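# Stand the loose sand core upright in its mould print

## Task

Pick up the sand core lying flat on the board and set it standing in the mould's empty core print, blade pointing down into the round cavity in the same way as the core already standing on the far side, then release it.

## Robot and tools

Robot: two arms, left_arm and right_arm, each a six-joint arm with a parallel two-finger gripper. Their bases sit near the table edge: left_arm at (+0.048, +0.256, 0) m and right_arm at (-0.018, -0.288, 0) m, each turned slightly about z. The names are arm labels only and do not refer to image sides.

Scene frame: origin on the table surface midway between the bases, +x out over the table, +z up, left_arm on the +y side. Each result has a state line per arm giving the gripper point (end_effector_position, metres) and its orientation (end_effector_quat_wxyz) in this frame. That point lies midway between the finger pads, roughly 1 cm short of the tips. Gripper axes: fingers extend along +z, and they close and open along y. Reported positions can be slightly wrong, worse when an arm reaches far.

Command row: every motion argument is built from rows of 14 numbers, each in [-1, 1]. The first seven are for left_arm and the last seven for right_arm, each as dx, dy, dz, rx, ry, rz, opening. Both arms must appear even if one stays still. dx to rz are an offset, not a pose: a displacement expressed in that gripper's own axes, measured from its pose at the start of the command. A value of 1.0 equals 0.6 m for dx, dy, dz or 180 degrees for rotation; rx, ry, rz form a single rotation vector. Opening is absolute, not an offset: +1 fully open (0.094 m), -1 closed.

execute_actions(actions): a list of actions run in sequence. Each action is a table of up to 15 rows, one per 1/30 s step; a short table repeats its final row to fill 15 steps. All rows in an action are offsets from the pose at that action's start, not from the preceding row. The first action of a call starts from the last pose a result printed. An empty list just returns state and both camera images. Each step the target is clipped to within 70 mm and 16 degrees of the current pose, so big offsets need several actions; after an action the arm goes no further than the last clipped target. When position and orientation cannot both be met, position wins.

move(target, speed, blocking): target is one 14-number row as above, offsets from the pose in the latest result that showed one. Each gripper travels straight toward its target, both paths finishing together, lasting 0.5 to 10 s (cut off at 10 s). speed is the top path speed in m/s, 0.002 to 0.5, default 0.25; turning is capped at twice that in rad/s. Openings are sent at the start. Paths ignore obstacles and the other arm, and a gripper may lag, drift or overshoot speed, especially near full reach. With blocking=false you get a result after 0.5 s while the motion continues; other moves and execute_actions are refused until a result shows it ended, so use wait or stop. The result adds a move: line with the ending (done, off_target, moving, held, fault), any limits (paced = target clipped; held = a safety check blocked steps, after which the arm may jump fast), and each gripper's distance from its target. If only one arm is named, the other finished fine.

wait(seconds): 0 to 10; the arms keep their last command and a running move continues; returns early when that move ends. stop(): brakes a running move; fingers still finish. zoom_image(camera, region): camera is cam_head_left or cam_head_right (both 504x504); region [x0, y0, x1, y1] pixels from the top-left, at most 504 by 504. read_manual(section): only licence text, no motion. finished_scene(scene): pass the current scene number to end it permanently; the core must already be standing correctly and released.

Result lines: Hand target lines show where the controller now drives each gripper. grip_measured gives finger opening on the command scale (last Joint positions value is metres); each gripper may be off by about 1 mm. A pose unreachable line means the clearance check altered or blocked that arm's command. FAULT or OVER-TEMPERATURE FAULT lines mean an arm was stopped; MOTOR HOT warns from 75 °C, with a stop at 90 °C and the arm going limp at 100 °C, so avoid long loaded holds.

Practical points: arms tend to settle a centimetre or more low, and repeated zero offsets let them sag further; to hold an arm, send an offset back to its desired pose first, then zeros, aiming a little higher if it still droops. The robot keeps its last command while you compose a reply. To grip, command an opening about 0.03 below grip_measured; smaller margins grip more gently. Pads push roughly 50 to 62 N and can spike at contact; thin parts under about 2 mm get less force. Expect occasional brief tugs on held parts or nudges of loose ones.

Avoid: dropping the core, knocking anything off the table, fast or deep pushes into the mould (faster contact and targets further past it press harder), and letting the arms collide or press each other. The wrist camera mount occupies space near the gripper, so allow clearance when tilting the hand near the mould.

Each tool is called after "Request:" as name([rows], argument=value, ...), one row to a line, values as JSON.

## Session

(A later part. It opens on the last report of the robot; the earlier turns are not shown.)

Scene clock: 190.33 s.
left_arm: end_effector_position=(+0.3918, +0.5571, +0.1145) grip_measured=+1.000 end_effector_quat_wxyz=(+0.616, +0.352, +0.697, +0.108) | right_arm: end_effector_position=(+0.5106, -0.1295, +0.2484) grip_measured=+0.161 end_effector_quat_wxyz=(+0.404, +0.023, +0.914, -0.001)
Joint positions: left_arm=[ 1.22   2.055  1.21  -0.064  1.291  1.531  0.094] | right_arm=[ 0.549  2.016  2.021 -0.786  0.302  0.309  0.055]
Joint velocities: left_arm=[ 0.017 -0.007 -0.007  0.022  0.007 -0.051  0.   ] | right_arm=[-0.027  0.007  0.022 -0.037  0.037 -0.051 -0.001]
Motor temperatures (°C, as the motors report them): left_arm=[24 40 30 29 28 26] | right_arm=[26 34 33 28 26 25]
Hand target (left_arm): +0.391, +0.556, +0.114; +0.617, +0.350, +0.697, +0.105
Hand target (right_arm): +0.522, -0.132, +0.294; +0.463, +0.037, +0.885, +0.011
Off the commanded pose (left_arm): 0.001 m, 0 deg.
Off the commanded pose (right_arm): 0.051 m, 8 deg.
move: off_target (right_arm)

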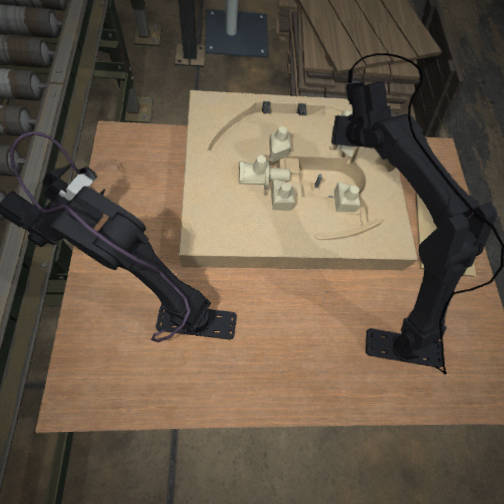

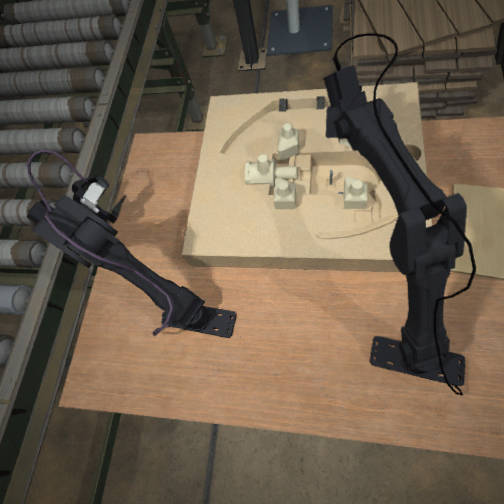

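Request:
move(target=[0,0,0,0,0,0,1, -0.101,0.001,-0.137,0,-0.044,0,0.125], speed=0.15)

Scene clock: 218.73 s.
left_arm: end_effector_position=(+0.3920, +0.5577, +0.1148) grip_measured=+1.000 end_effector_quat_wxyz=(+0.616, +0.353, +0.696, +0.111) | right_arm: end_effector_position=(+0.4859, -0.1306, +0.3130) grip_measured=+0.161 end_effector_quat_wxyz=(+0.421, +0.014, +0.907, -0.008)
Joint positions: left_arm=[ 1.22   2.055  1.21  -0.058  1.29   1.531  0.094] | right_arm=[ 0.576  1.986  2.223 -0.99   0.337  0.297  0.055]
Joint velocities: left_arm=[ 0.007 -0.002 -0.002  0.007 -0.022 -0.051  0.   ] | right_arm=[-0.012  0.017  0.007  0.007  0.081 -0.037 -0.001]
Motor temperatures (°C, as the motors report them): left_arm=[24 41 30 29 28 26] | right_arm=[26 42 36 32 26 25]
Hand target (left_arm): +0.392, +0.557, +0.115; +0.616, +0.352, +0.696, +0.108
Hand target (right_arm): +0.489, -0.131, +0.349; +0.466, +0.024, +0.884, -0.001
Off the commanded pose (left_arm): 0.001 m, 0 deg.
Off the commanded pose (right_arm): 0.036 m, 6 deg.
move: off_target (right_arm)

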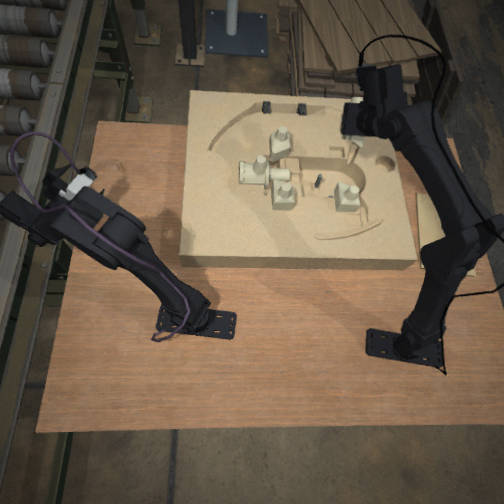

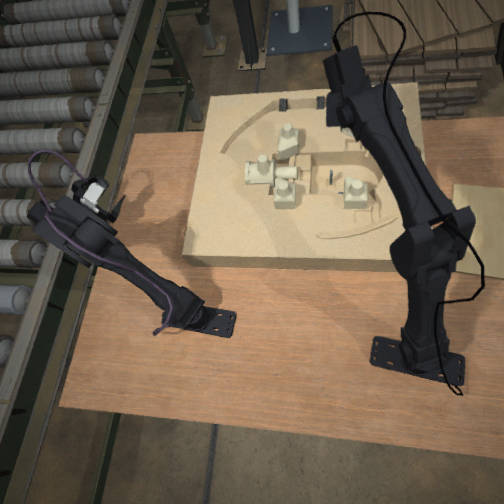

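Request:
move(target=[0,0,0,0,0,0,1, 0.0405,0.214,-0.1185,-0.297,-0.02,-0.251,0.125], speed=0.2)

Request:
zoom_image(camera="cam_head_left", region=[250, 80, 410, 220])

Request:
zoom_image(camera="cam_head_right", region=[210, 70, 370, 210])

Scene clock: 225.20 s.
left_arm: end_effector_position=(+0.3923, +0.5585, +0.1151) grip_measured=+1.000 end_effector_quat_wxyz=(+0.615, +0.355, +0.695, +0.114) | right_arm: end_effector_position=(+0.4227, -0.0058, +0.3074) grip_measured=+0.161 end_effector_quat_wxyz=(+0.337, -0.500, +0.767, +0.220)
Joint positions: left_arm=[ 1.22   2.055  1.21  -0.051  1.289  1.531  0.094] | right_arm=[ 0.556  2.191  2.586 -1.298 -0.535 -0.573  0.055]
Joint velocities: left_arm=[ 0.012 -0.007  0.002  0.007 -0.037  0.081  0.   ] | right_arm=[ 0.002  0.007  0.046 -0.007 -0.095  0.007 -0.001]
Motor temperatures (°C, as the motors report them): left_arm=[24 41 30 29 28 26] | right_arm=[26 43 36 32 26 25]
Hand target (left_arm): +0.392, +0.558, +0.115; +0.616, +0.353, +0.696, +0.111
Hand target (right_arm): +0.418, -0.001, +0.338; +0.375, -0.509, +0.739, +0.233
Off the commanded pose (left_arm): 0.001 m, 0 deg.
Off the commanded pose (right_arm): 0.033 m, 6 deg.
move: off_target (right_arm)

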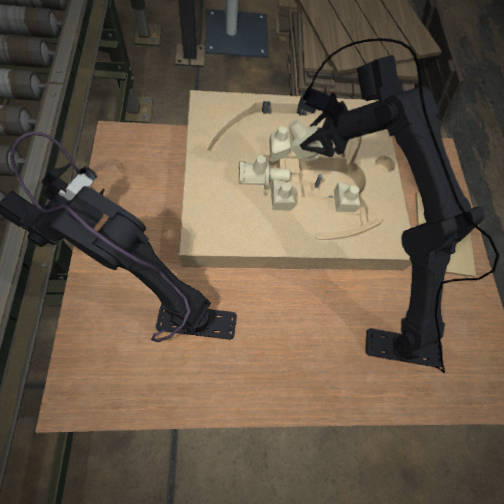

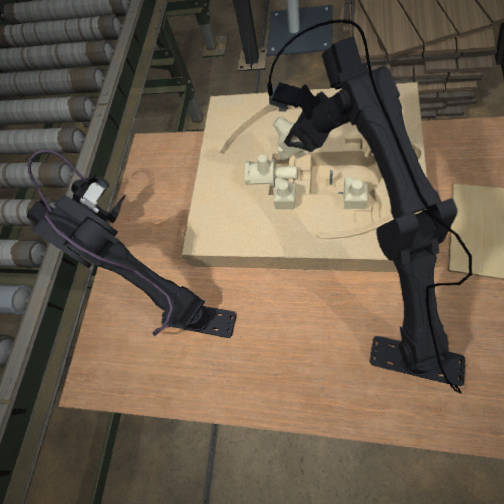

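Region (250, 80, 410, 220) of cam_head_left's 504x504 image, scaled by 3.150, with more detail than that image has; it fills the top 441 rows of this view, and the rest is white.

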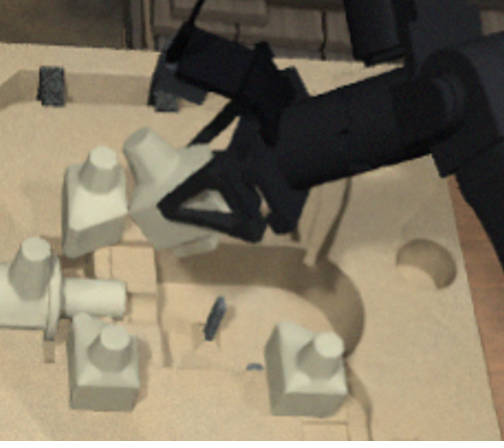

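Region (210, 70, 370, 210) of cam_head_right's 504x504 image, scaled by 3.150, with more detail than that image has; it fills the top 441 rows of this view, and the rest is white.

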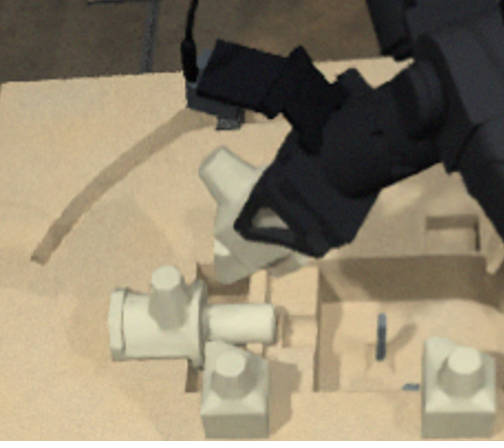

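Request:
move(target=[0,0,0,0,0,0,1, 0.3197,0.5703,0.0157,-0.2345,0.1868,-0.6037,0.125], speed=0.25)

Request:
zoom_image(camera="cam_head_left", region=[220, 230, 400, 400])

Request:
zoom_image(camera="cam_head_right", region=[200, 230, 380, 400])

Scene clock: 249.87 s.
left_arm: end_effector_position=(+0.3926, +0.5592, +0.1155) grip_measured=+1.000 end_effector_quat_wxyz=(+0.615, +0.356, +0.694, +0.117) | right_arm: end_effector_position=(+0.0568, +0.0300, +0.1660) grip_measured=+0.161 end_effector_quat_wxyz=(-0.023, +0.999, -0.003, +0.031)
Joint positions: left_arm=[ 1.22   2.055  1.21  -0.044  1.287  1.531  0.094] | right_arm=[ 1.528  1.733  1.631 -1.412  0.051 -1.773  0.055]
Joint velocities: left_arm=[-0.002  0.002 -0.012  0.022  0.007  0.007  0.   ] | right_arm=[ 0.007 -0.012 -0.022 -0.022  0.007 -0.007  0.001]
Motor temperatures (°C, as the motors report them): left_arm=[24 42 30 30 28 26] | right_arm=[26 44 35 30 26 25]
Hand target (left_arm): +0.392, +0.558, +0.115; +0.615, +0.355, +0.695, +0.114
Hand target (right_arm): +0.057, +0.022, +0.168; -0.013, +0.999, +0.002, +0.035
Off the commanded pose (left_arm): 0.001 m, 0 deg.
Off the commanded pose (right_arm): 0.012 m, 3 deg.
move: off_target (right_arm)

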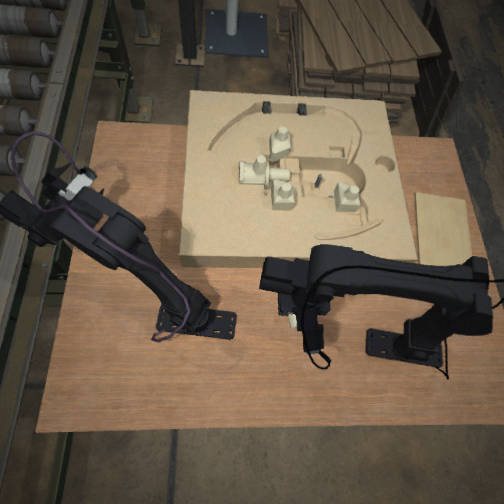

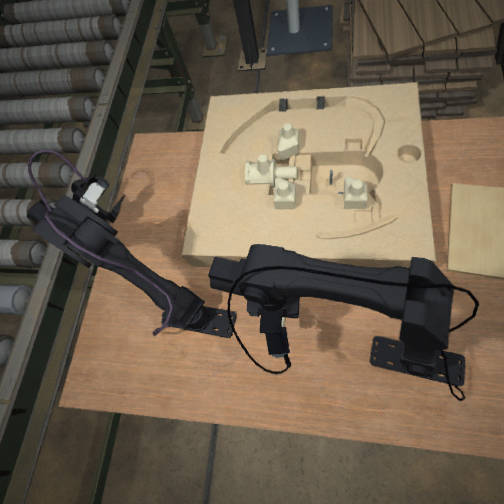

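Region (220, 230, 400, 400) of cam_head_left's 504x504 image, scaled by 2.800, with more detail than that image has.

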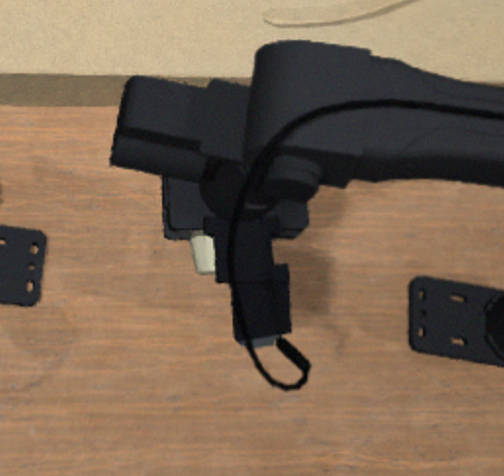

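Region (200, 230, 380, 400) of cam_head_right's 504x504 image, scaled by 2.800, with more detail than that image has.

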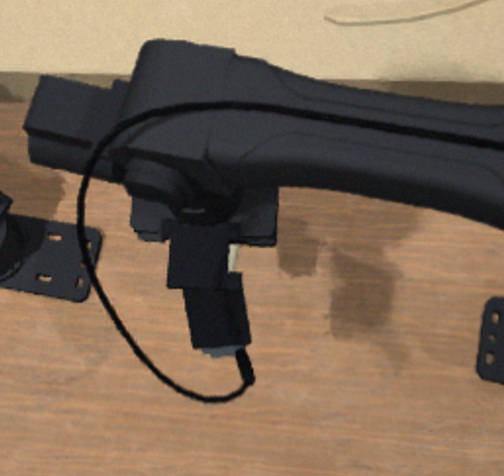

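Request:
move(target=[0,0,0,0,0,0,1, 0,0.01,0.16,-0.0146,0.0057,-0.0025,0.125], speed=0.08)

Request:
move(target=[0,0,0,0,0,0,1, 0,0,0.05,0,0,0,0.125], speed=0.012)

Scene clock: 253.37 s.
left_arm: end_effector_position=(+0.3929, +0.5599, +0.1159) grip_measured=+1.000 end_effector_quat_wxyz=(+0.614, +0.358, +0.693, +0.120) | right_arm: end_effector_position=(+0.0592, +0.0274, +0.0674) grip_measured=+0.161 end_effector_quat_wxyz=(+0.006, +0.999, -0.002, +0.033)
Joint positions: left_arm=[ 1.22   2.055  1.21  -0.037  1.286  1.531  0.094] | right_arm=[ 1.528  1.797  1.315 -1.087  0.067 -1.773  0.055]
Joint velocities: left_arm=[-0.007  0.007 -0.022  0.007 -0.022 -0.022  0.   ] | right_arm=[ 0.002 -0.002 -0.017  0.037 -0.081 -0.022 -0.001]
Motor temperatures (°C, as the motors report them): left_arm=[24 42 31 30 28 26] | right_arm=[26 43 34 29 26 25]
Hand target (left_arm): +0.393, +0.559, +0.115; +0.615, +0.356, +0.694, +0.117
Hand target (right_arm): +0.062, +0.028, +0.070; +0.000, +0.999, +0.001, +0.040
Off the commanded pose (left_arm): 0.001 m, 0 deg.
Off the commanded pose (right_arm): 0.004 m, 1 deg.
move: done

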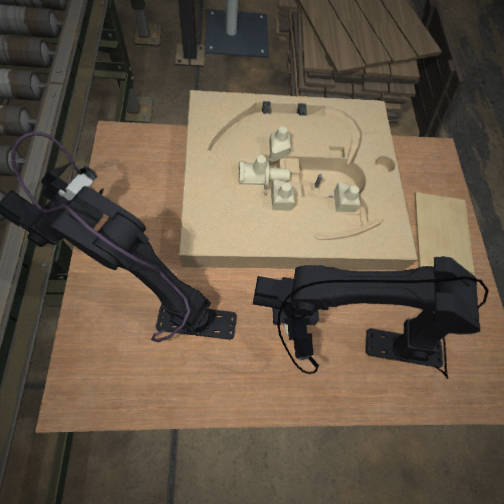

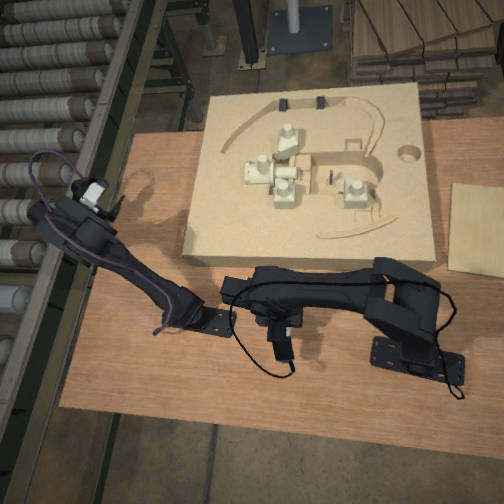

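Scene clock: 256.10 s.
left_arm: end_effector_position=(+0.3932, +0.5606, +0.1162) grip_measured=+1.000 end_effector_quat_wxyz=(+0.614, +0.360, +0.692, +0.122) | right_arm: end_effector_position=(+0.0596, +0.0291, +0.0472) grip_measured=+0.161 end_effector_quat_wxyz=(+0.005, +0.999, -0.002, +0.033)
Joint positions: left_arm=[ 1.22   2.055  1.21  -0.03   1.285  1.531  0.094] | right_arm=[ 1.528  1.823  1.264 -1.008  0.067 -1.773  0.055]
Joint velocities: left_arm=[-0.012  0.017 -0.012  0.022  0.007  0.022  0.   ] | right_arm=[ 0.002  0.017  0.022 -0.022 -0.081 -0.051 -0.   ]
Motor temperatures (°C, as the motors report them): left_arm=[24 42 31 30 28 26] | right_arm=[26 42 33 29 26 25]
Hand target (left_arm): +0.393, +0.560, +0.116; +0.614, +0.358, +0.693, +0.120
Hand target (right_arm): +0.061, +0.027, +0.038; +0.006, +0.999, -0.002, +0.033
Off the commanded pose (left_arm): 0.001 m, 0 deg.
Off the commanded pose (right_arm): 0.010 m, 0 deg.
move: done

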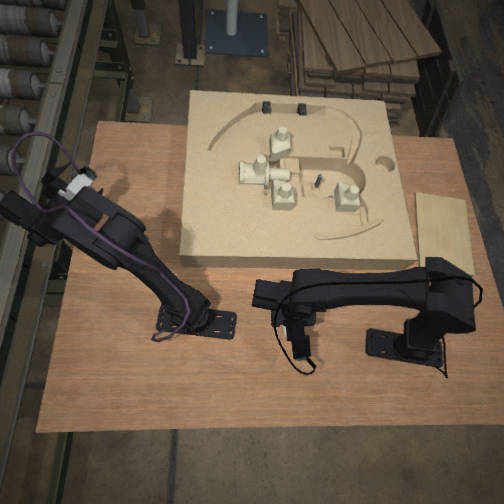

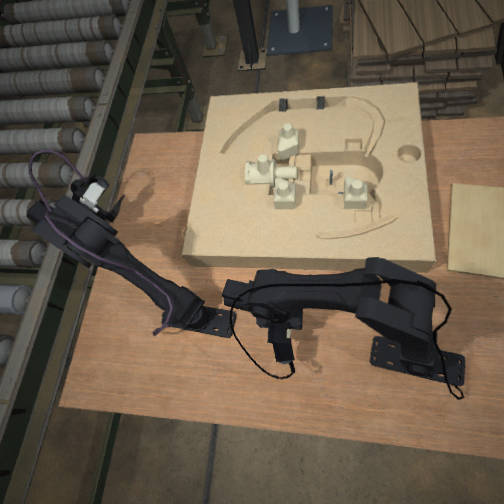

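Request:
execute_actions([
  [[0,0,0,0,0,0,1, 0,0,-0.003,0,0,0,0.17],[0,0,0,0,0,0,1, 0,0,-0.003,0,0,0,0.19],[0,0,0,0,0,0,1, 0,0,-0.003,0,0,0,0.21],[0,0,0,0,0,0,1, 0,0,-0.003,0,0,0,0.25],[0,0,0,0,0,0,1, 0,0,-0.003,0,0,0,0.3],[0,0,0,0,0,0,1, 0,0,-0.003,0,0,0,0.4],[0,0,0,0,0,0,1, 0,0,-0.003,0,0,0,0.6]],
])

Request:
move(target=[0,0,0,0,0,0,1, 0,0,-0.005,0,0.2,0,0.6], speed=0.15)

Request:
zoom_image(camera="cam_head_left", region=[220, 260, 380, 420])

Request:
zoom_image(camera="cam_head_right", region=[210, 260, 370, 420])

Scene clock: 272.33 s.
left_arm: end_effector_position=(+0.3935, +0.5613, +0.1166) grip_measured=+1.000 end_effector_quat_wxyz=(+0.613, +0.361, +0.691, +0.125) | right_arm: end_effector_position=(+0.0600, +0.0289, +0.0474) grip_measured=+0.599 end_effector_quat_wxyz=(+0.005, +0.999, -0.002, +0.034)
Joint positions: left_arm=[ 1.22   2.055  1.21  -0.023  1.284  1.531  0.094] | right_arm=[ 1.528  1.822  1.264 -1.008  0.07  -1.773  0.075]
Joint velocities: left_arm=[ 0.012 -0.012 -0.017  0.007  0.022  0.051  0.   ] | right_arm=[ 0.007 -0.007  0.007  0.037  0.022 -0.022  0.   ]
Motor temperatures (°C, as the motors report them): left_arm=[24 43 31 30 28 26] | right_arm=[26 39 31 28 26 25]
Hand target (left_arm): +0.393, +0.561, +0.116; +0.614, +0.360, +0.692, +0.123
Hand target (right_arm): +0.059, +0.029, +0.049; +0.005, +0.999, -0.002, +0.033
Off the commanded pose (left_arm): 0.001 m, 0 deg.
Off the commanded pose (right_arm): 0.002 m, 0 deg.

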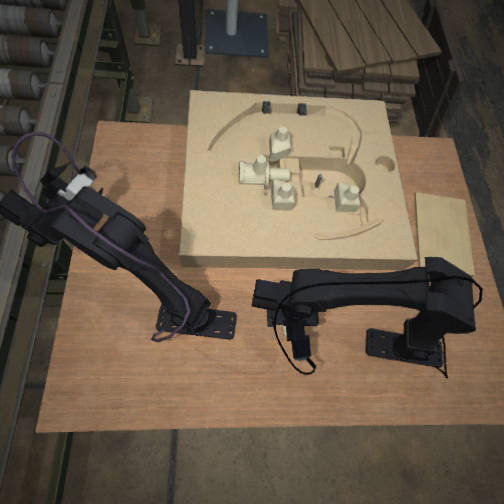

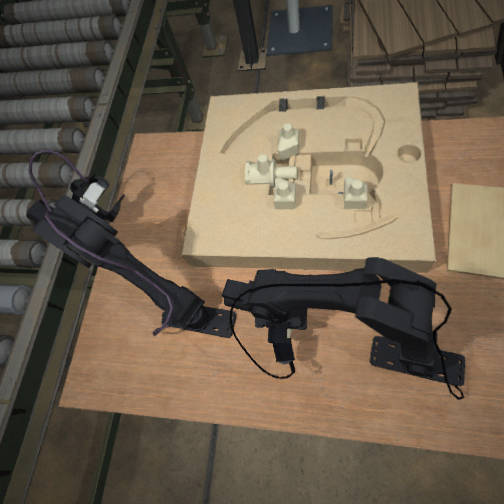

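Scene clock: 274.93 s.
left_arm: end_effector_position=(+0.3938, +0.5621, +0.1170) grip_measured=+1.000 end_effector_quat_wxyz=(+0.613, +0.363, +0.690, +0.128) | right_arm: end_effector_position=(+0.0556, +0.0360, +0.0544) grip_measured=+0.599 end_effector_quat_wxyz=(-0.008, +0.945, -0.004, +0.327)
Joint positions: left_arm=[ 1.22   2.055  1.21  -0.016  1.283  1.531  0.094] | right_arm=[ 1.844  1.878  1.205 -0.969  0.663 -1.427  0.075]
Joint velocities: left_arm=[ 0.022 -0.012  0.002 -0.022  0.051 -0.037  0.   ] | right_arm=[-0.017  0.012 -0.022 -0.066  0.051  0.037  0.001]
Motor temperatures (°C, as the motors report them): left_arm=[24 43 31 30 28 26] | right_arm=[26 39 31 28 26 25]
Hand target (left_arm): +0.394, +0.561, +0.117; +0.613, +0.361, +0.691, +0.125
Hand target (right_arm): +0.057, +0.029, +0.051; +0.002, +0.942, -0.000, +0.336
Off the commanded pose (left_arm): 0.001 m, 0 deg.
Off the commanded pose (right_arm): 0.009 m, 2 deg.
move: done

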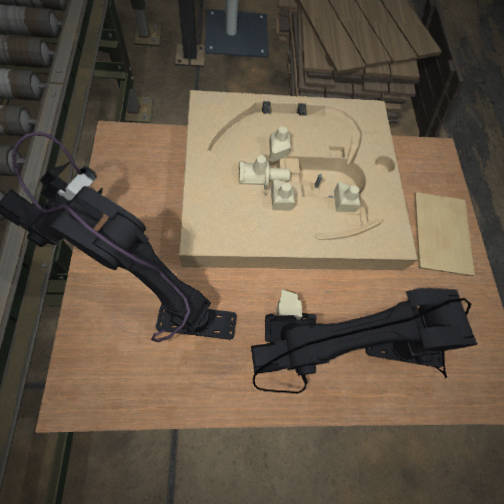

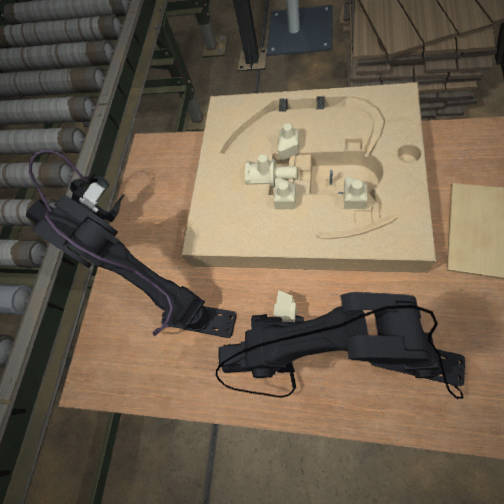

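Region (220, 260, 380, 420) of cam_head_left's 504x504 image, scaled by 3.150, with more detail than that image has.

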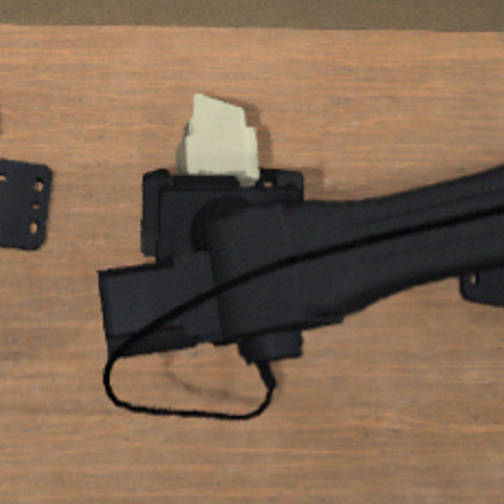

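Region (210, 260, 370, 420) of cam_head_right's 504x504 image, scaled by 3.150, with more detail than that image has.

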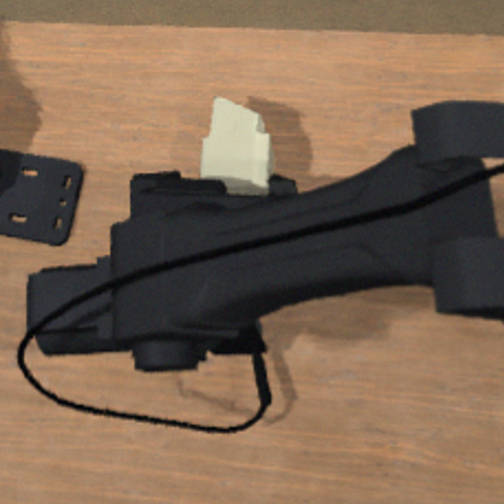

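Request:
move(target=[0,0,0,0,0,0,1, 0.005,0.018,0.029,0,0,0,0.6], speed=0.03)

Request:
execute_actions([
  [[0,0,0,0,0,0,1, 0,0,0,0,0,0,0.5],[0,0,0,0,0,0,1, 0,0,0,0,0,0,0.4],[0,0,0,0,0,0,1, 0,0,0,0,0,0,0.35],[0,0,0,0,0,0,1, 0,0,0,0,0,0,0.3],[0,0,0,0,0,0,1, 0,0,0,0,0,0,0.28],[0,0,0,0,0,0,1, 0,0,0,0,0,0,0.26],[0,0,0,0,0,0,1, 0,0,0,0,0,0,0.24],[0,0,0,0,0,0,1, 0,0,0,0,0,0,0.22],[0,0,0,0,0,0,1, 0,0,0,0,0,0,0.2],[0,0,0,0,0,0,1, 0,0,0,0,0,0,0.19],[0,0,0,0,0,0,1, 0,0,0,0,0,0,0.18],[0,0,0,0,0,0,1, 0,0,0,0,0,0,0.17],[0,0,0,0,0,0,1, 0,0,0,0,0,0,0.16],[0,0,0,0,0,0,1, 0,0,0,0,0,0,0.15],[0,0,0,0,0,0,1, 0,0,0,0,0,0,0.14]],
  [[0,0,0,0,0,0,1, 0,0,0,0,0,0,0.135]],
])

Scene clock: 278.67 s.
left_arm: end_effector_position=(+0.3941, +0.5627, +0.1175) grip_measured=+1.000 end_effector_quat_wxyz=(+0.613, +0.365, +0.689, +0.131) | right_arm: end_effector_position=(+0.0664, +0.0264, +0.0392) grip_measured=+0.599 end_effector_quat_wxyz=(+0.001, +0.945, -0.002, +0.328)
Joint positions: left_arm=[ 1.22   2.055  1.21  -0.009  1.282  1.531  0.094] | right_arm=[ 1.813  1.877  1.136 -0.896  0.665 -1.463  0.075]
Joint velocities: left_arm=[ 0.017 -0.012  0.017 -0.051  0.037  0.081  0.   ] | right_arm=[-0.012 -0.032 -0.022  0.022 -0.051 -0.022  0.001]
Motor temperatures (°C, as the motors report them): left_arm=[24 43 31 30 28 26] | right_arm=[26 38 31 28 26 25]
Hand target (left_arm): +0.394, +0.562, +0.117; +0.613, +0.363, +0.690, +0.128
Hand target (right_arm): +0.069, +0.025, +0.043; -0.008, +0.945, -0.004, +0.328
Off the commanded pose (left_arm): 0.001 m, 0 deg.
Off the commanded pose (right_arm): 0.004 m, 1 deg.
move: done

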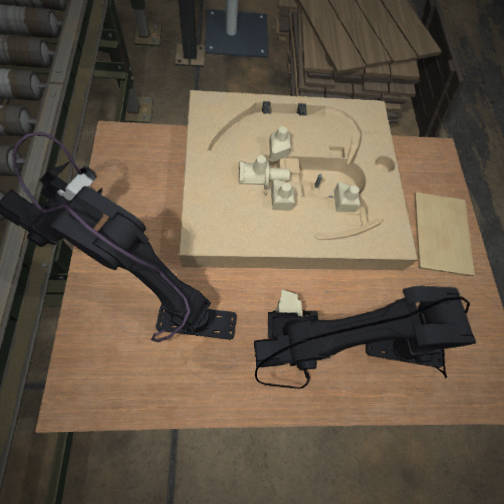

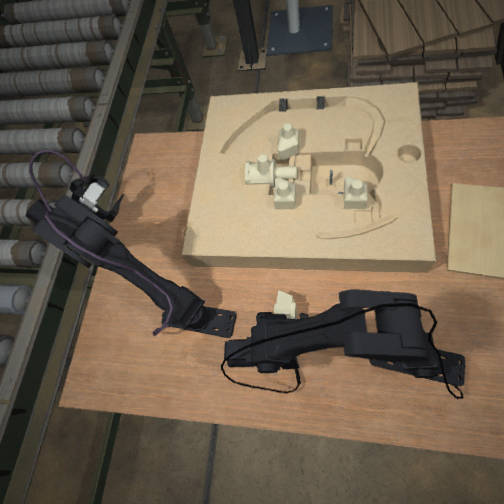

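Scene clock: 279.67 s.
left_arm: end_effector_position=(+0.3947, +0.5641, +0.1184) grip_measured=+1.000 end_effector_quat_wxyz=(+0.612, +0.368, +0.687, +0.137) | right_arm: end_effector_position=(+0.0663, +0.0278, +0.0392) grip_measured=+0.171 end_effector_quat_wxyz=(-0.002, +0.945, -0.003, +0.327)
Joint positions: left_arm=[1.22  2.055 1.21  0.005 1.28  1.531 0.094] | right_arm=[ 1.813  1.877  1.136 -0.89   0.665 -1.463  0.055]
Joint velocities: left_arm=[-0.017 -0.002 -0.012 -0.051 -0.022 -0.022  0.   ] | right_arm=[-0.012  0.012  0.002  0.037  0.007 -0.007 -0.001]
Motor temperatures (°C, as the motors report them): left_arm=[24 43 31 30 28 26] | right_arm=[26 38 31 28 26 25]
Hand target (left_arm): +0.394, +0.563, +0.118; +0.612, +0.366, +0.688, +0.134
Hand target (right_arm): +0.066, +0.028, +0.039; -0.002, +0.945, -0.003, +0.327
Off the commanded pose (left_arm): 0.001 m, 0 deg.
Off the commanded pose (right_arm): 0.000 m, 0 deg.

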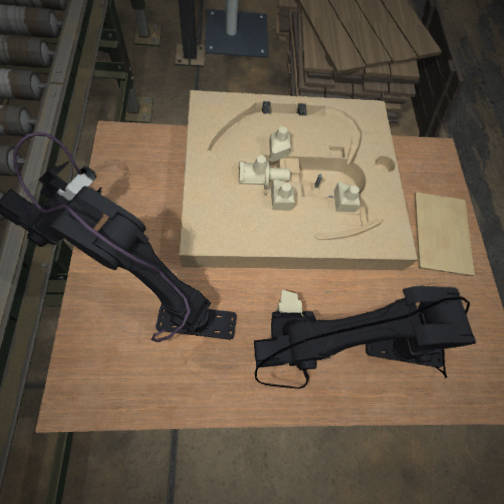

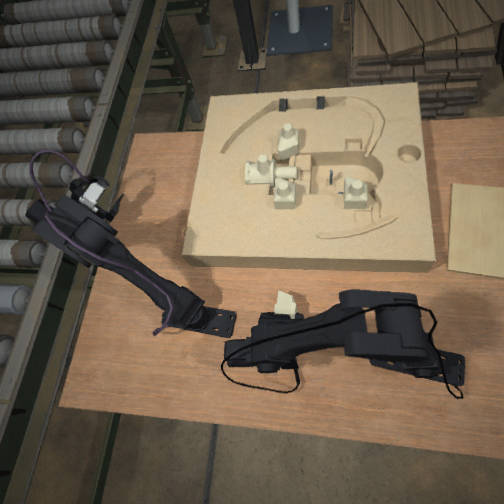

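Request:
execute_actions(actions=[])

Scene clock: 284.63 s.
left_arm: end_effector_position=(+0.3947, +0.5641, +0.1184) grip_measured=+1.000 end_effector_quat_wxyz=(+0.612, +0.368, +0.686, +0.137) | right_arm: end_effector_position=(+0.0663, +0.0278, +0.0392) grip_measured=+0.171 end_effector_quat_wxyz=(-0.002, +0.945, -0.003, +0.327)
Joint positions: left_arm=[1.22  2.055 1.21  0.005 1.28  1.531 0.094] | right_arm=[ 1.813  1.877  1.136 -0.89   0.665 -1.463  0.055]
Joint velocities: left_arm=[-0.017  0.002 -0.017 -0.037  0.007  0.022  0.   ] | right_arm=[ 0.017  0.002  0.002 -0.022 -0.022 -0.022  0.001]
Motor temperatures (°C, as the motors report them): left_arm=[24 43 31 30 28 26] | right_arm=[26 38 31 27 26 25]
Hand target (left_arm): +0.394, +0.563, +0.118; +0.612, +0.366, +0.688, +0.134
Hand target (right_arm): +0.066, +0.028, +0.039; -0.002, +0.945, -0.003, +0.327
Off the commanded pose (left_arm): 0.001 m, 0 deg.
Off the commanded pose (right_arm): 0.000 m, 0 deg.

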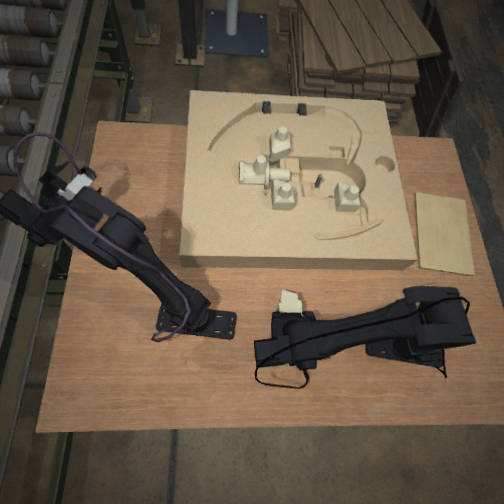

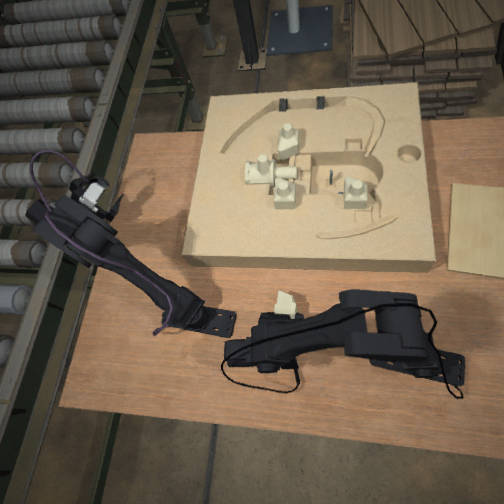

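Request:
zoom_image(camera="cam_head_left", region=[230, 110, 410, 250])

Request:
zoom_image(camera="cam_head_right", region=[230, 110, 430, 250])

Request:
zoom_image(camera="cam_head_right", region=[230, 270, 350, 350])

Region (230, 110, 410, 250) of cam_head_left's 504x504 image, scaled by 2.800, with more detail than that image has.

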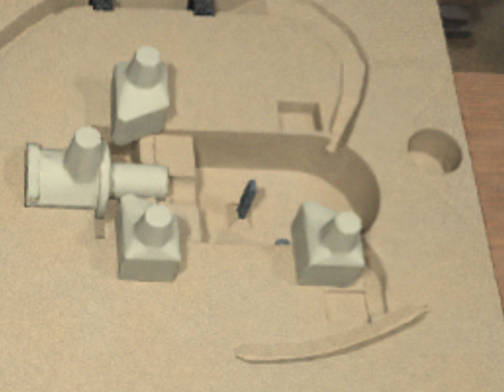

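Region (230, 110, 430, 250) of cam_head_right's 504x504 image, scaled by 2.520, with more detail than that image has; it fills the top 353 rows of this view, and the rest is white.

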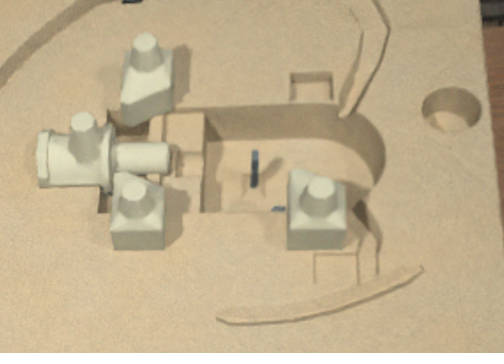

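Region (230, 270, 350, 350) of cam_head_right's 504x504 image, scaled by 4.200, with more detail than that image has.

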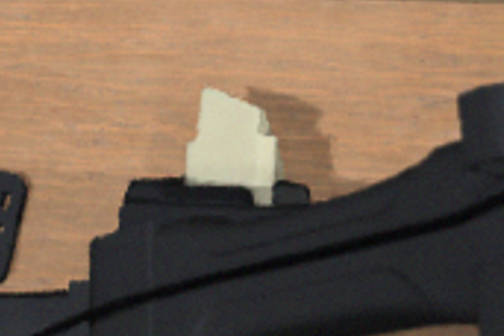

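Request:
move(target=[0,0,0,0,0,0,1, 0.190,-0.0117,-0.0963,-0.0515,0,0.0655,0.135], speed=0.12)

Scene clock: 305.90 s.
left_arm: end_effector_position=(+0.3950, +0.5648, +0.1189) grip_measured=+1.000 end_effector_quat_wxyz=(+0.612, +0.370, +0.685, +0.140) | right_arm: end_effector_position=(+0.1154, +0.0344, +0.1379) grip_measured=+0.171 end_effector_quat_wxyz=(+0.047, +0.942, -0.121, +0.310)
Joint positions: left_arm=[1.22  2.055 1.21  0.013 1.279 1.531 0.094] | right_arm=[ 1.643  1.923  1.619 -1.405  0.625 -1.362  0.055]
Joint velocities: left_arm=[-0.012  0.002 -0.007  0.022  0.037  0.007  0.   ] | right_arm=[ 0.007 -0.002 -0.022  0.022 -0.11  -0.154  0.001]
Motor temperatures (°C, as the motors report them): left_arm=[24 44 31 30 28 26] | right_arm=[26 38 31 27 26 25]
Hand target (left_arm): +0.395, +0.564, +0.118; +0.612, +0.368, +0.687, +0.137
Hand target (right_arm): +0.122, +0.035, +0.155; +0.040, +0.936, -0.126, +0.327
Off the commanded pose (left_arm): 0.001 m, 0 deg.
Off the commanded pose (right_arm): 0.018 m, 2 deg.
move: off_target (right_arm)

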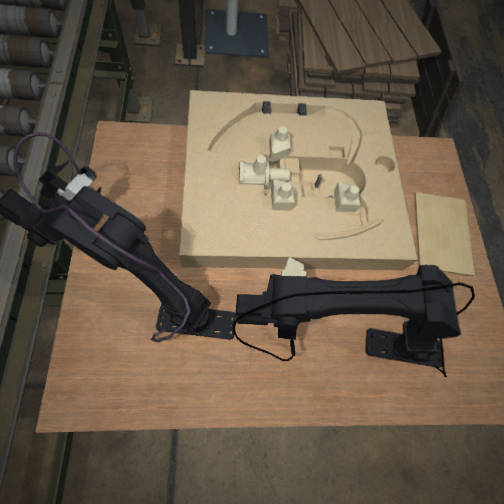

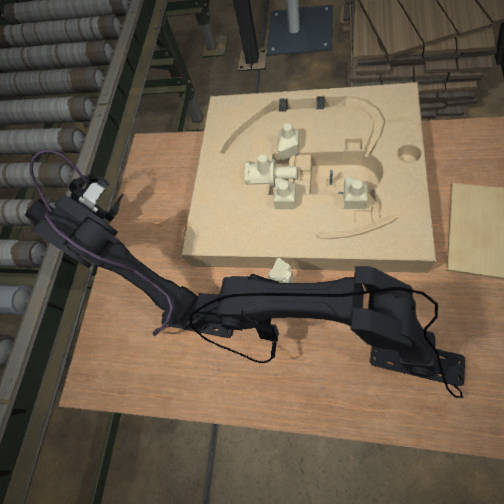

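Request:
move(target=[0,0,0,0,0,0,1, 0.1917,-0.0832,0.095,0,0.015,0,0.135], speed=0.1)

Scene clock: 311.57 s.
left_arm: end_effector_position=(+0.3953, +0.5655, +0.1194) grip_measured=+1.000 end_effector_quat_wxyz=(+0.611, +0.371, +0.684, +0.143) | right_arm: end_effector_position=(+0.2398, +0.0427, +0.1382) grip_measured=+0.171 end_effector_quat_wxyz=(+0.072, +0.942, -0.115, +0.307)
Joint positions: left_arm=[1.22  2.055 1.21  0.02  1.279 1.531 0.094] | right_arm=[ 1.326  2.063  1.823 -1.29   0.64  -1.748  0.055]
Joint velocities: left_arm=[-0.007  0.002 -0.002  0.051  0.051 -0.022  0.   ] | right_arm=[ 0.007  0.012 -0.017 -0.051 -0.037  0.007 -0.   ]
Motor temperatures (°C, as the motors report them): left_arm=[24 44 31 30 28 26] | right_arm=[26 39 32 27 26 25]
Hand target (left_arm): +0.395, +0.565, +0.119; +0.612, +0.370, +0.685, +0.140
Hand target (right_arm): +0.251, +0.049, +0.160; +0.052, +0.932, -0.121, +0.337
Off the commanded pose (left_arm): 0.001 m, 0 deg.
Off the commanded pose (right_arm): 0.025 m, 4 deg.
move: off_target (right_arm)

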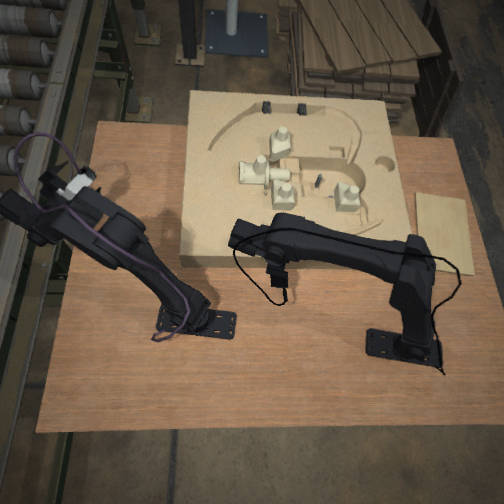

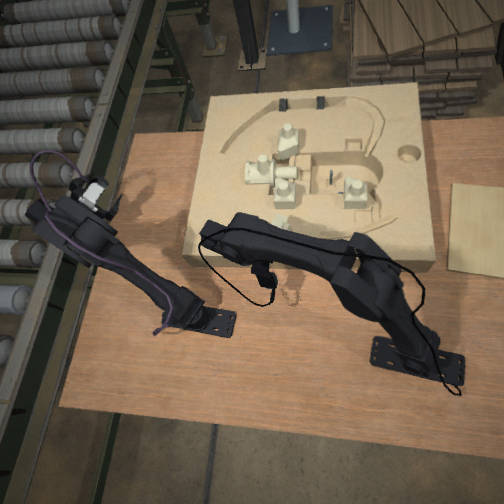

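Request:
move(target=[0,0,0,0,0,0,1, 0.0192,-0.02,0.0293,0.022,0.017,0.0166,0.135], speed=0.03)

Scene clock: 319.90 s.
left_arm: end_effector_position=(+0.3956, +0.5662, +0.1200) grip_measured=+1.000 end_effector_quat_wxyz=(+0.611, +0.373, +0.683, +0.146) | right_arm: end_effector_position=(+0.2559, +0.0515, +0.1287) grip_measured=+0.171 end_effector_quat_wxyz=(+0.039, +0.935, -0.125, +0.330)
Joint positions: left_arm=[1.22  2.055 1.21  0.028 1.278 1.531 0.094] | right_arm=[ 1.308  2.048  1.745 -1.129  0.665 -1.778  0.055]
Joint velocities: left_arm=[-0.007 -0.002 -0.022 -0.007 -0.022 -0.051  0.   ] | right_arm=[ 0.012  0.012  0.007  0.081 -0.022 -0.051 -0.001]
Motor temperatures (°C, as the motors report them): left_arm=[24 44 31 30 28 26] | right_arm=[26 41 33 27 26 25]
Hand target (left_arm): +0.395, +0.565, +0.119; +0.611, +0.371, +0.684, +0.143
Hand target (right_arm): +0.262, +0.048, +0.130; +0.036, +0.932, -0.128, +0.337
Off the commanded pose (left_arm): 0.001 m, 0 deg.
Off the commanded pose (right_arm): 0.007 m, 1 deg.
move: done

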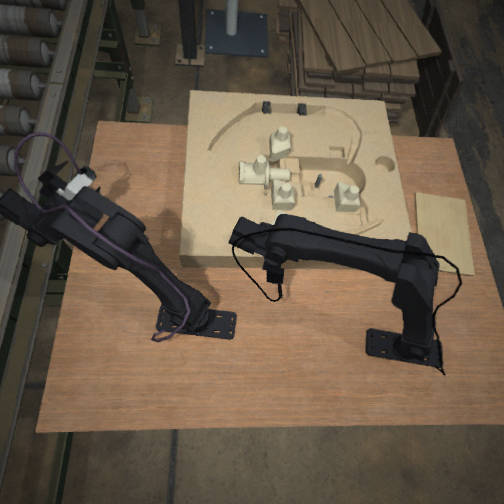

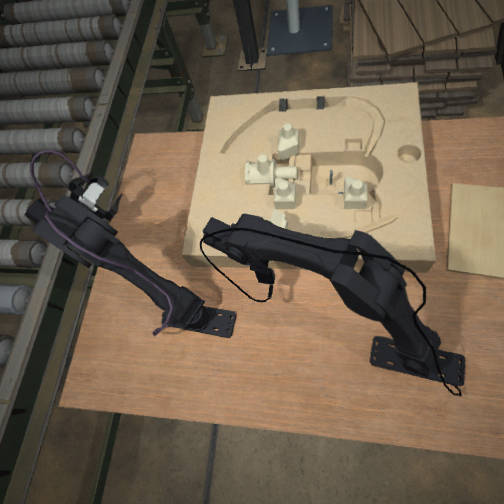

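Request:
move(target=[0,0,0,0,0,0,1, -0.0085,0,0.0105,0,0,0,0.135], speed=0.02)

Scene clock: 321.97 s.
left_arm: end_effector_position=(+0.3960, +0.5669, +0.1206) grip_measured=+1.000 end_effector_quat_wxyz=(+0.611, +0.375, +0.681, +0.149) | right_arm: end_effector_position=(+0.2559, +0.0517, +0.1288) grip_measured=+0.171 end_effector_quat_wxyz=(+0.039, +0.935, -0.125, +0.330)
Joint positions: left_arm=[1.22  2.055 1.21  0.036 1.278 1.531 0.094] | right_arm=[ 1.308  2.048  1.745 -1.128  0.665 -1.779  0.055]
Joint velocities: left_arm=[ 0.007 -0.007 -0.017  0.007  0.022  0.007  0.   ] | right_arm=[ 0.017  0.002  0.002 -0.081  0.007 -0.095 -0.   ]
Motor temperatures (°C, as the motors report them): left_arm=[24 44 31 30 28 26] | right_arm=[26 41 33 27 26 25]
Hand target (left_arm): +0.396, +0.566, +0.120; +0.611, +0.373, +0.683, +0.146
Hand target (right_arm): +0.256, +0.052, +0.121; +0.039, +0.935, -0.126, +0.330
Off the commanded pose (left_arm): 0.001 m, 0 deg.
Off the commanded pose (right_arm): 0.008 m, 0 deg.
move: done

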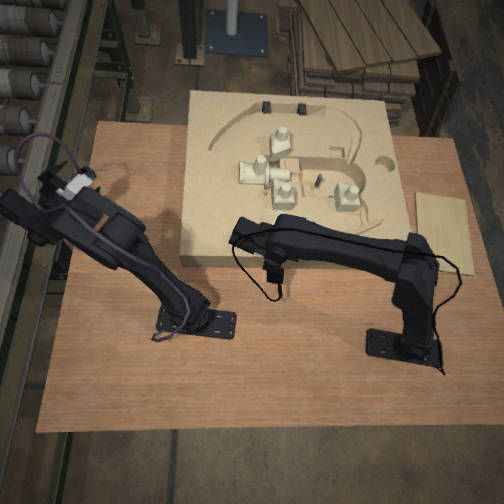

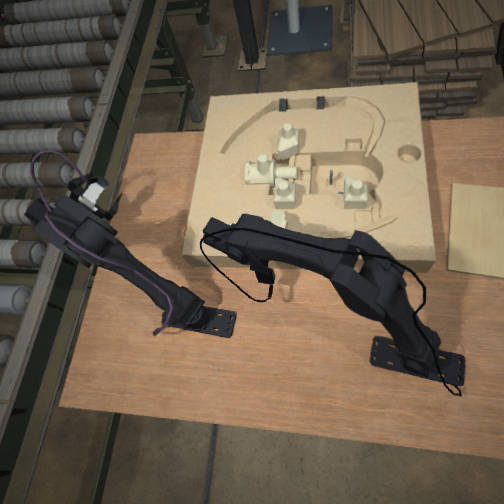

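Request:
execute_actions([
  [[0,0,0,0,0,0,1, 0.0125,0,-0.0156,0,0,0,0.135]],
  [[0,0,0,0,0,0,1, 0.0125,0,-0.0156,0,0,0,0.33]],
])

Scene clock: 325.70 s.
left_arm: end_effector_position=(+0.3966, +0.5681, +0.1217) grip_measured=+1.000 end_effector_quat_wxyz=(+0.610, +0.378, +0.678, +0.155) | right_arm: end_effector_position=(+0.2541, +0.0488, +0.1289) grip_measured=+0.329 end_effector_quat_wxyz=(+0.046, +0.936, -0.122, +0.326)
Joint positions: left_arm=[1.22  2.055 1.21  0.05  1.277 1.531 0.094] | right_arm=[ 1.308  2.048  1.749 -1.148  0.662 -1.779  0.062]
Joint velocities: left_arm=[-0.012 -0.012 -0.007 -0.022  0.037  0.037  0.   ] | right_arm=[ 0.007  0.002 -0.017 -0.022 -0.007  0.154  0.001]
Motor temperatures (°C, as the motors report them): left_arm=[24 44 31 31 28 26] | right_arm=[26 41 33 27 26 25]
Hand target (left_arm): +0.396, +0.568, +0.121; +0.611, +0.377, +0.680, +0.152
Hand target (right_arm): +0.255, +0.051, +0.141; +0.039, +0.935, -0.124, +0.329
Off the commanded pose (left_arm): 0.001 m, 0 deg.
Off the commanded pose (right_arm): 0.013 m, 1 deg.

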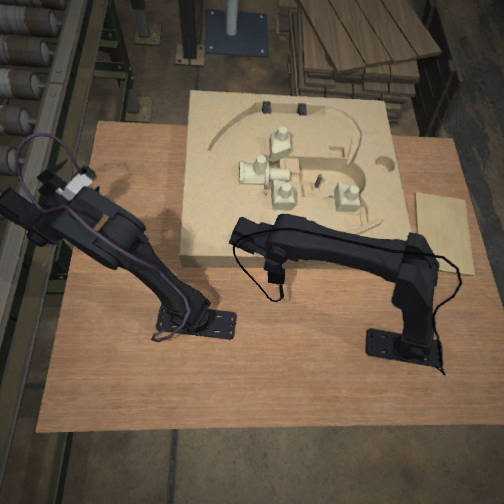

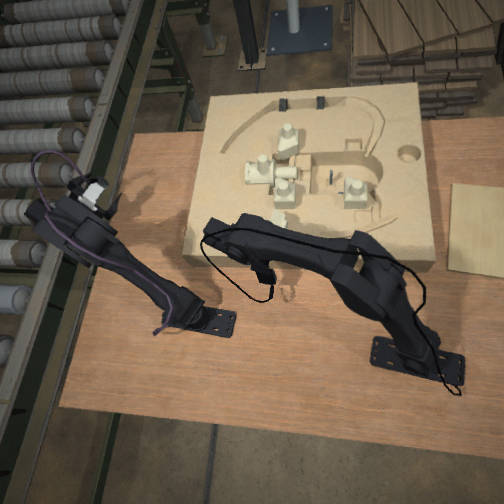

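Request:
move(target=[0,0,0,0,0,0,1, 0.0127,-0.0057,-0.0242,0.004,0.085,0.003,0.33], speed=0.06)

Scene clock: 333.33 s.
left_arm: end_effector_position=(+0.3969, +0.5688, +0.1224) grip_measured=+1.000 end_effector_quat_wxyz=(+0.610, +0.380, +0.677, +0.159) | right_arm: end_effector_position=(+0.2523, +0.0545, +0.1457) grip_measured=+0.329 end_effector_quat_wxyz=(+0.052, +0.890, -0.119, +0.438)
Joint positions: left_arm=[1.22  2.055 1.21  0.059 1.276 1.531 0.094] | right_arm=[ 1.392  2.048  1.694 -1.098  0.908 -1.706  0.062]
Joint velocities: left_arm=[-0.002 -0.002 -0.012  0.022  0.022 -0.022  0.   ] | right_arm=[ 0.002 -0.017 -0.022 -0.007  0.007  0.007 -0.001]
Motor temperatures (°C, as the motors report them): left_arm=[24 45 31 31 28 26] | right_arm=[26 42 33 27 26 25]
Hand target (left_arm): +0.397, +0.568, +0.122; +0.610, +0.378, +0.678, +0.156
Hand target (right_arm): +0.252, +0.053, +0.145; +0.053, +0.885, -0.118, +0.448
Off the commanded pose (left_arm): 0.001 m, 0 deg.
Off the commanded pose (right_arm): 0.002 m, 1 deg.
move: done

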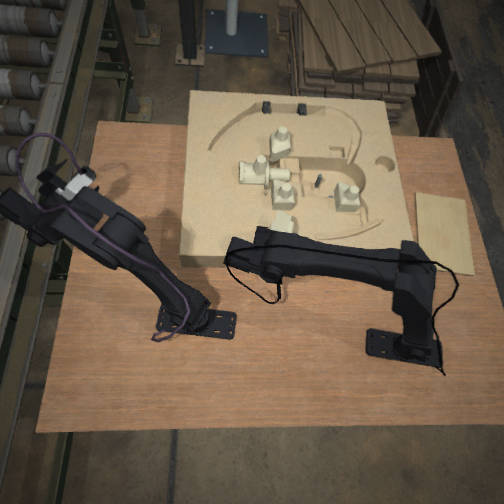

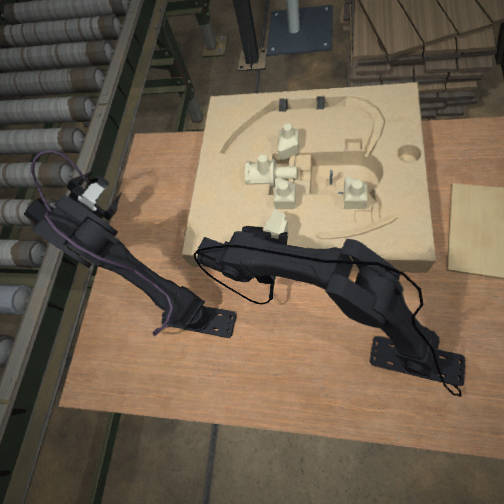

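Request:
zoom_image(camera="cam_head_right", region=[190, 170, 350, 310])

Request:
zoom_image(camera="cam_head_left", region=[200, 170, 360, 310])

Region (190, 170, 350, 310) of cam_head_right's 504x504 image, scaled by 3.150, with more detail than that image has; it fills the top 441 rows of this view, and the rest is white.

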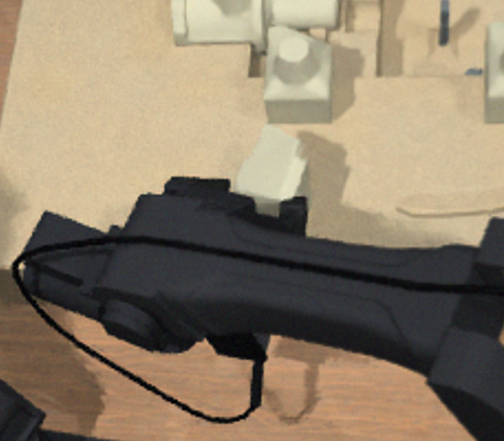

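Region (200, 170, 360, 310) of cam_head_left's 504x504 image, scaled by 3.150, with more detail than that image has; it fills the top 441 rows of this view, and the rest is white.

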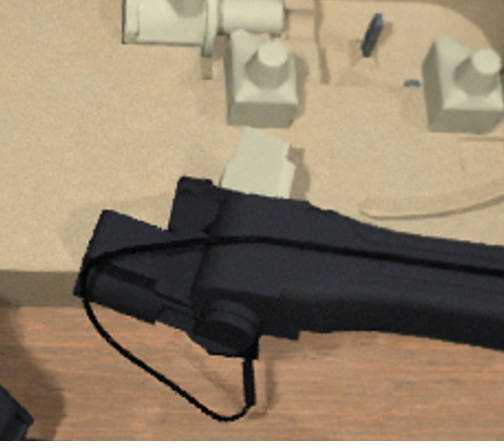

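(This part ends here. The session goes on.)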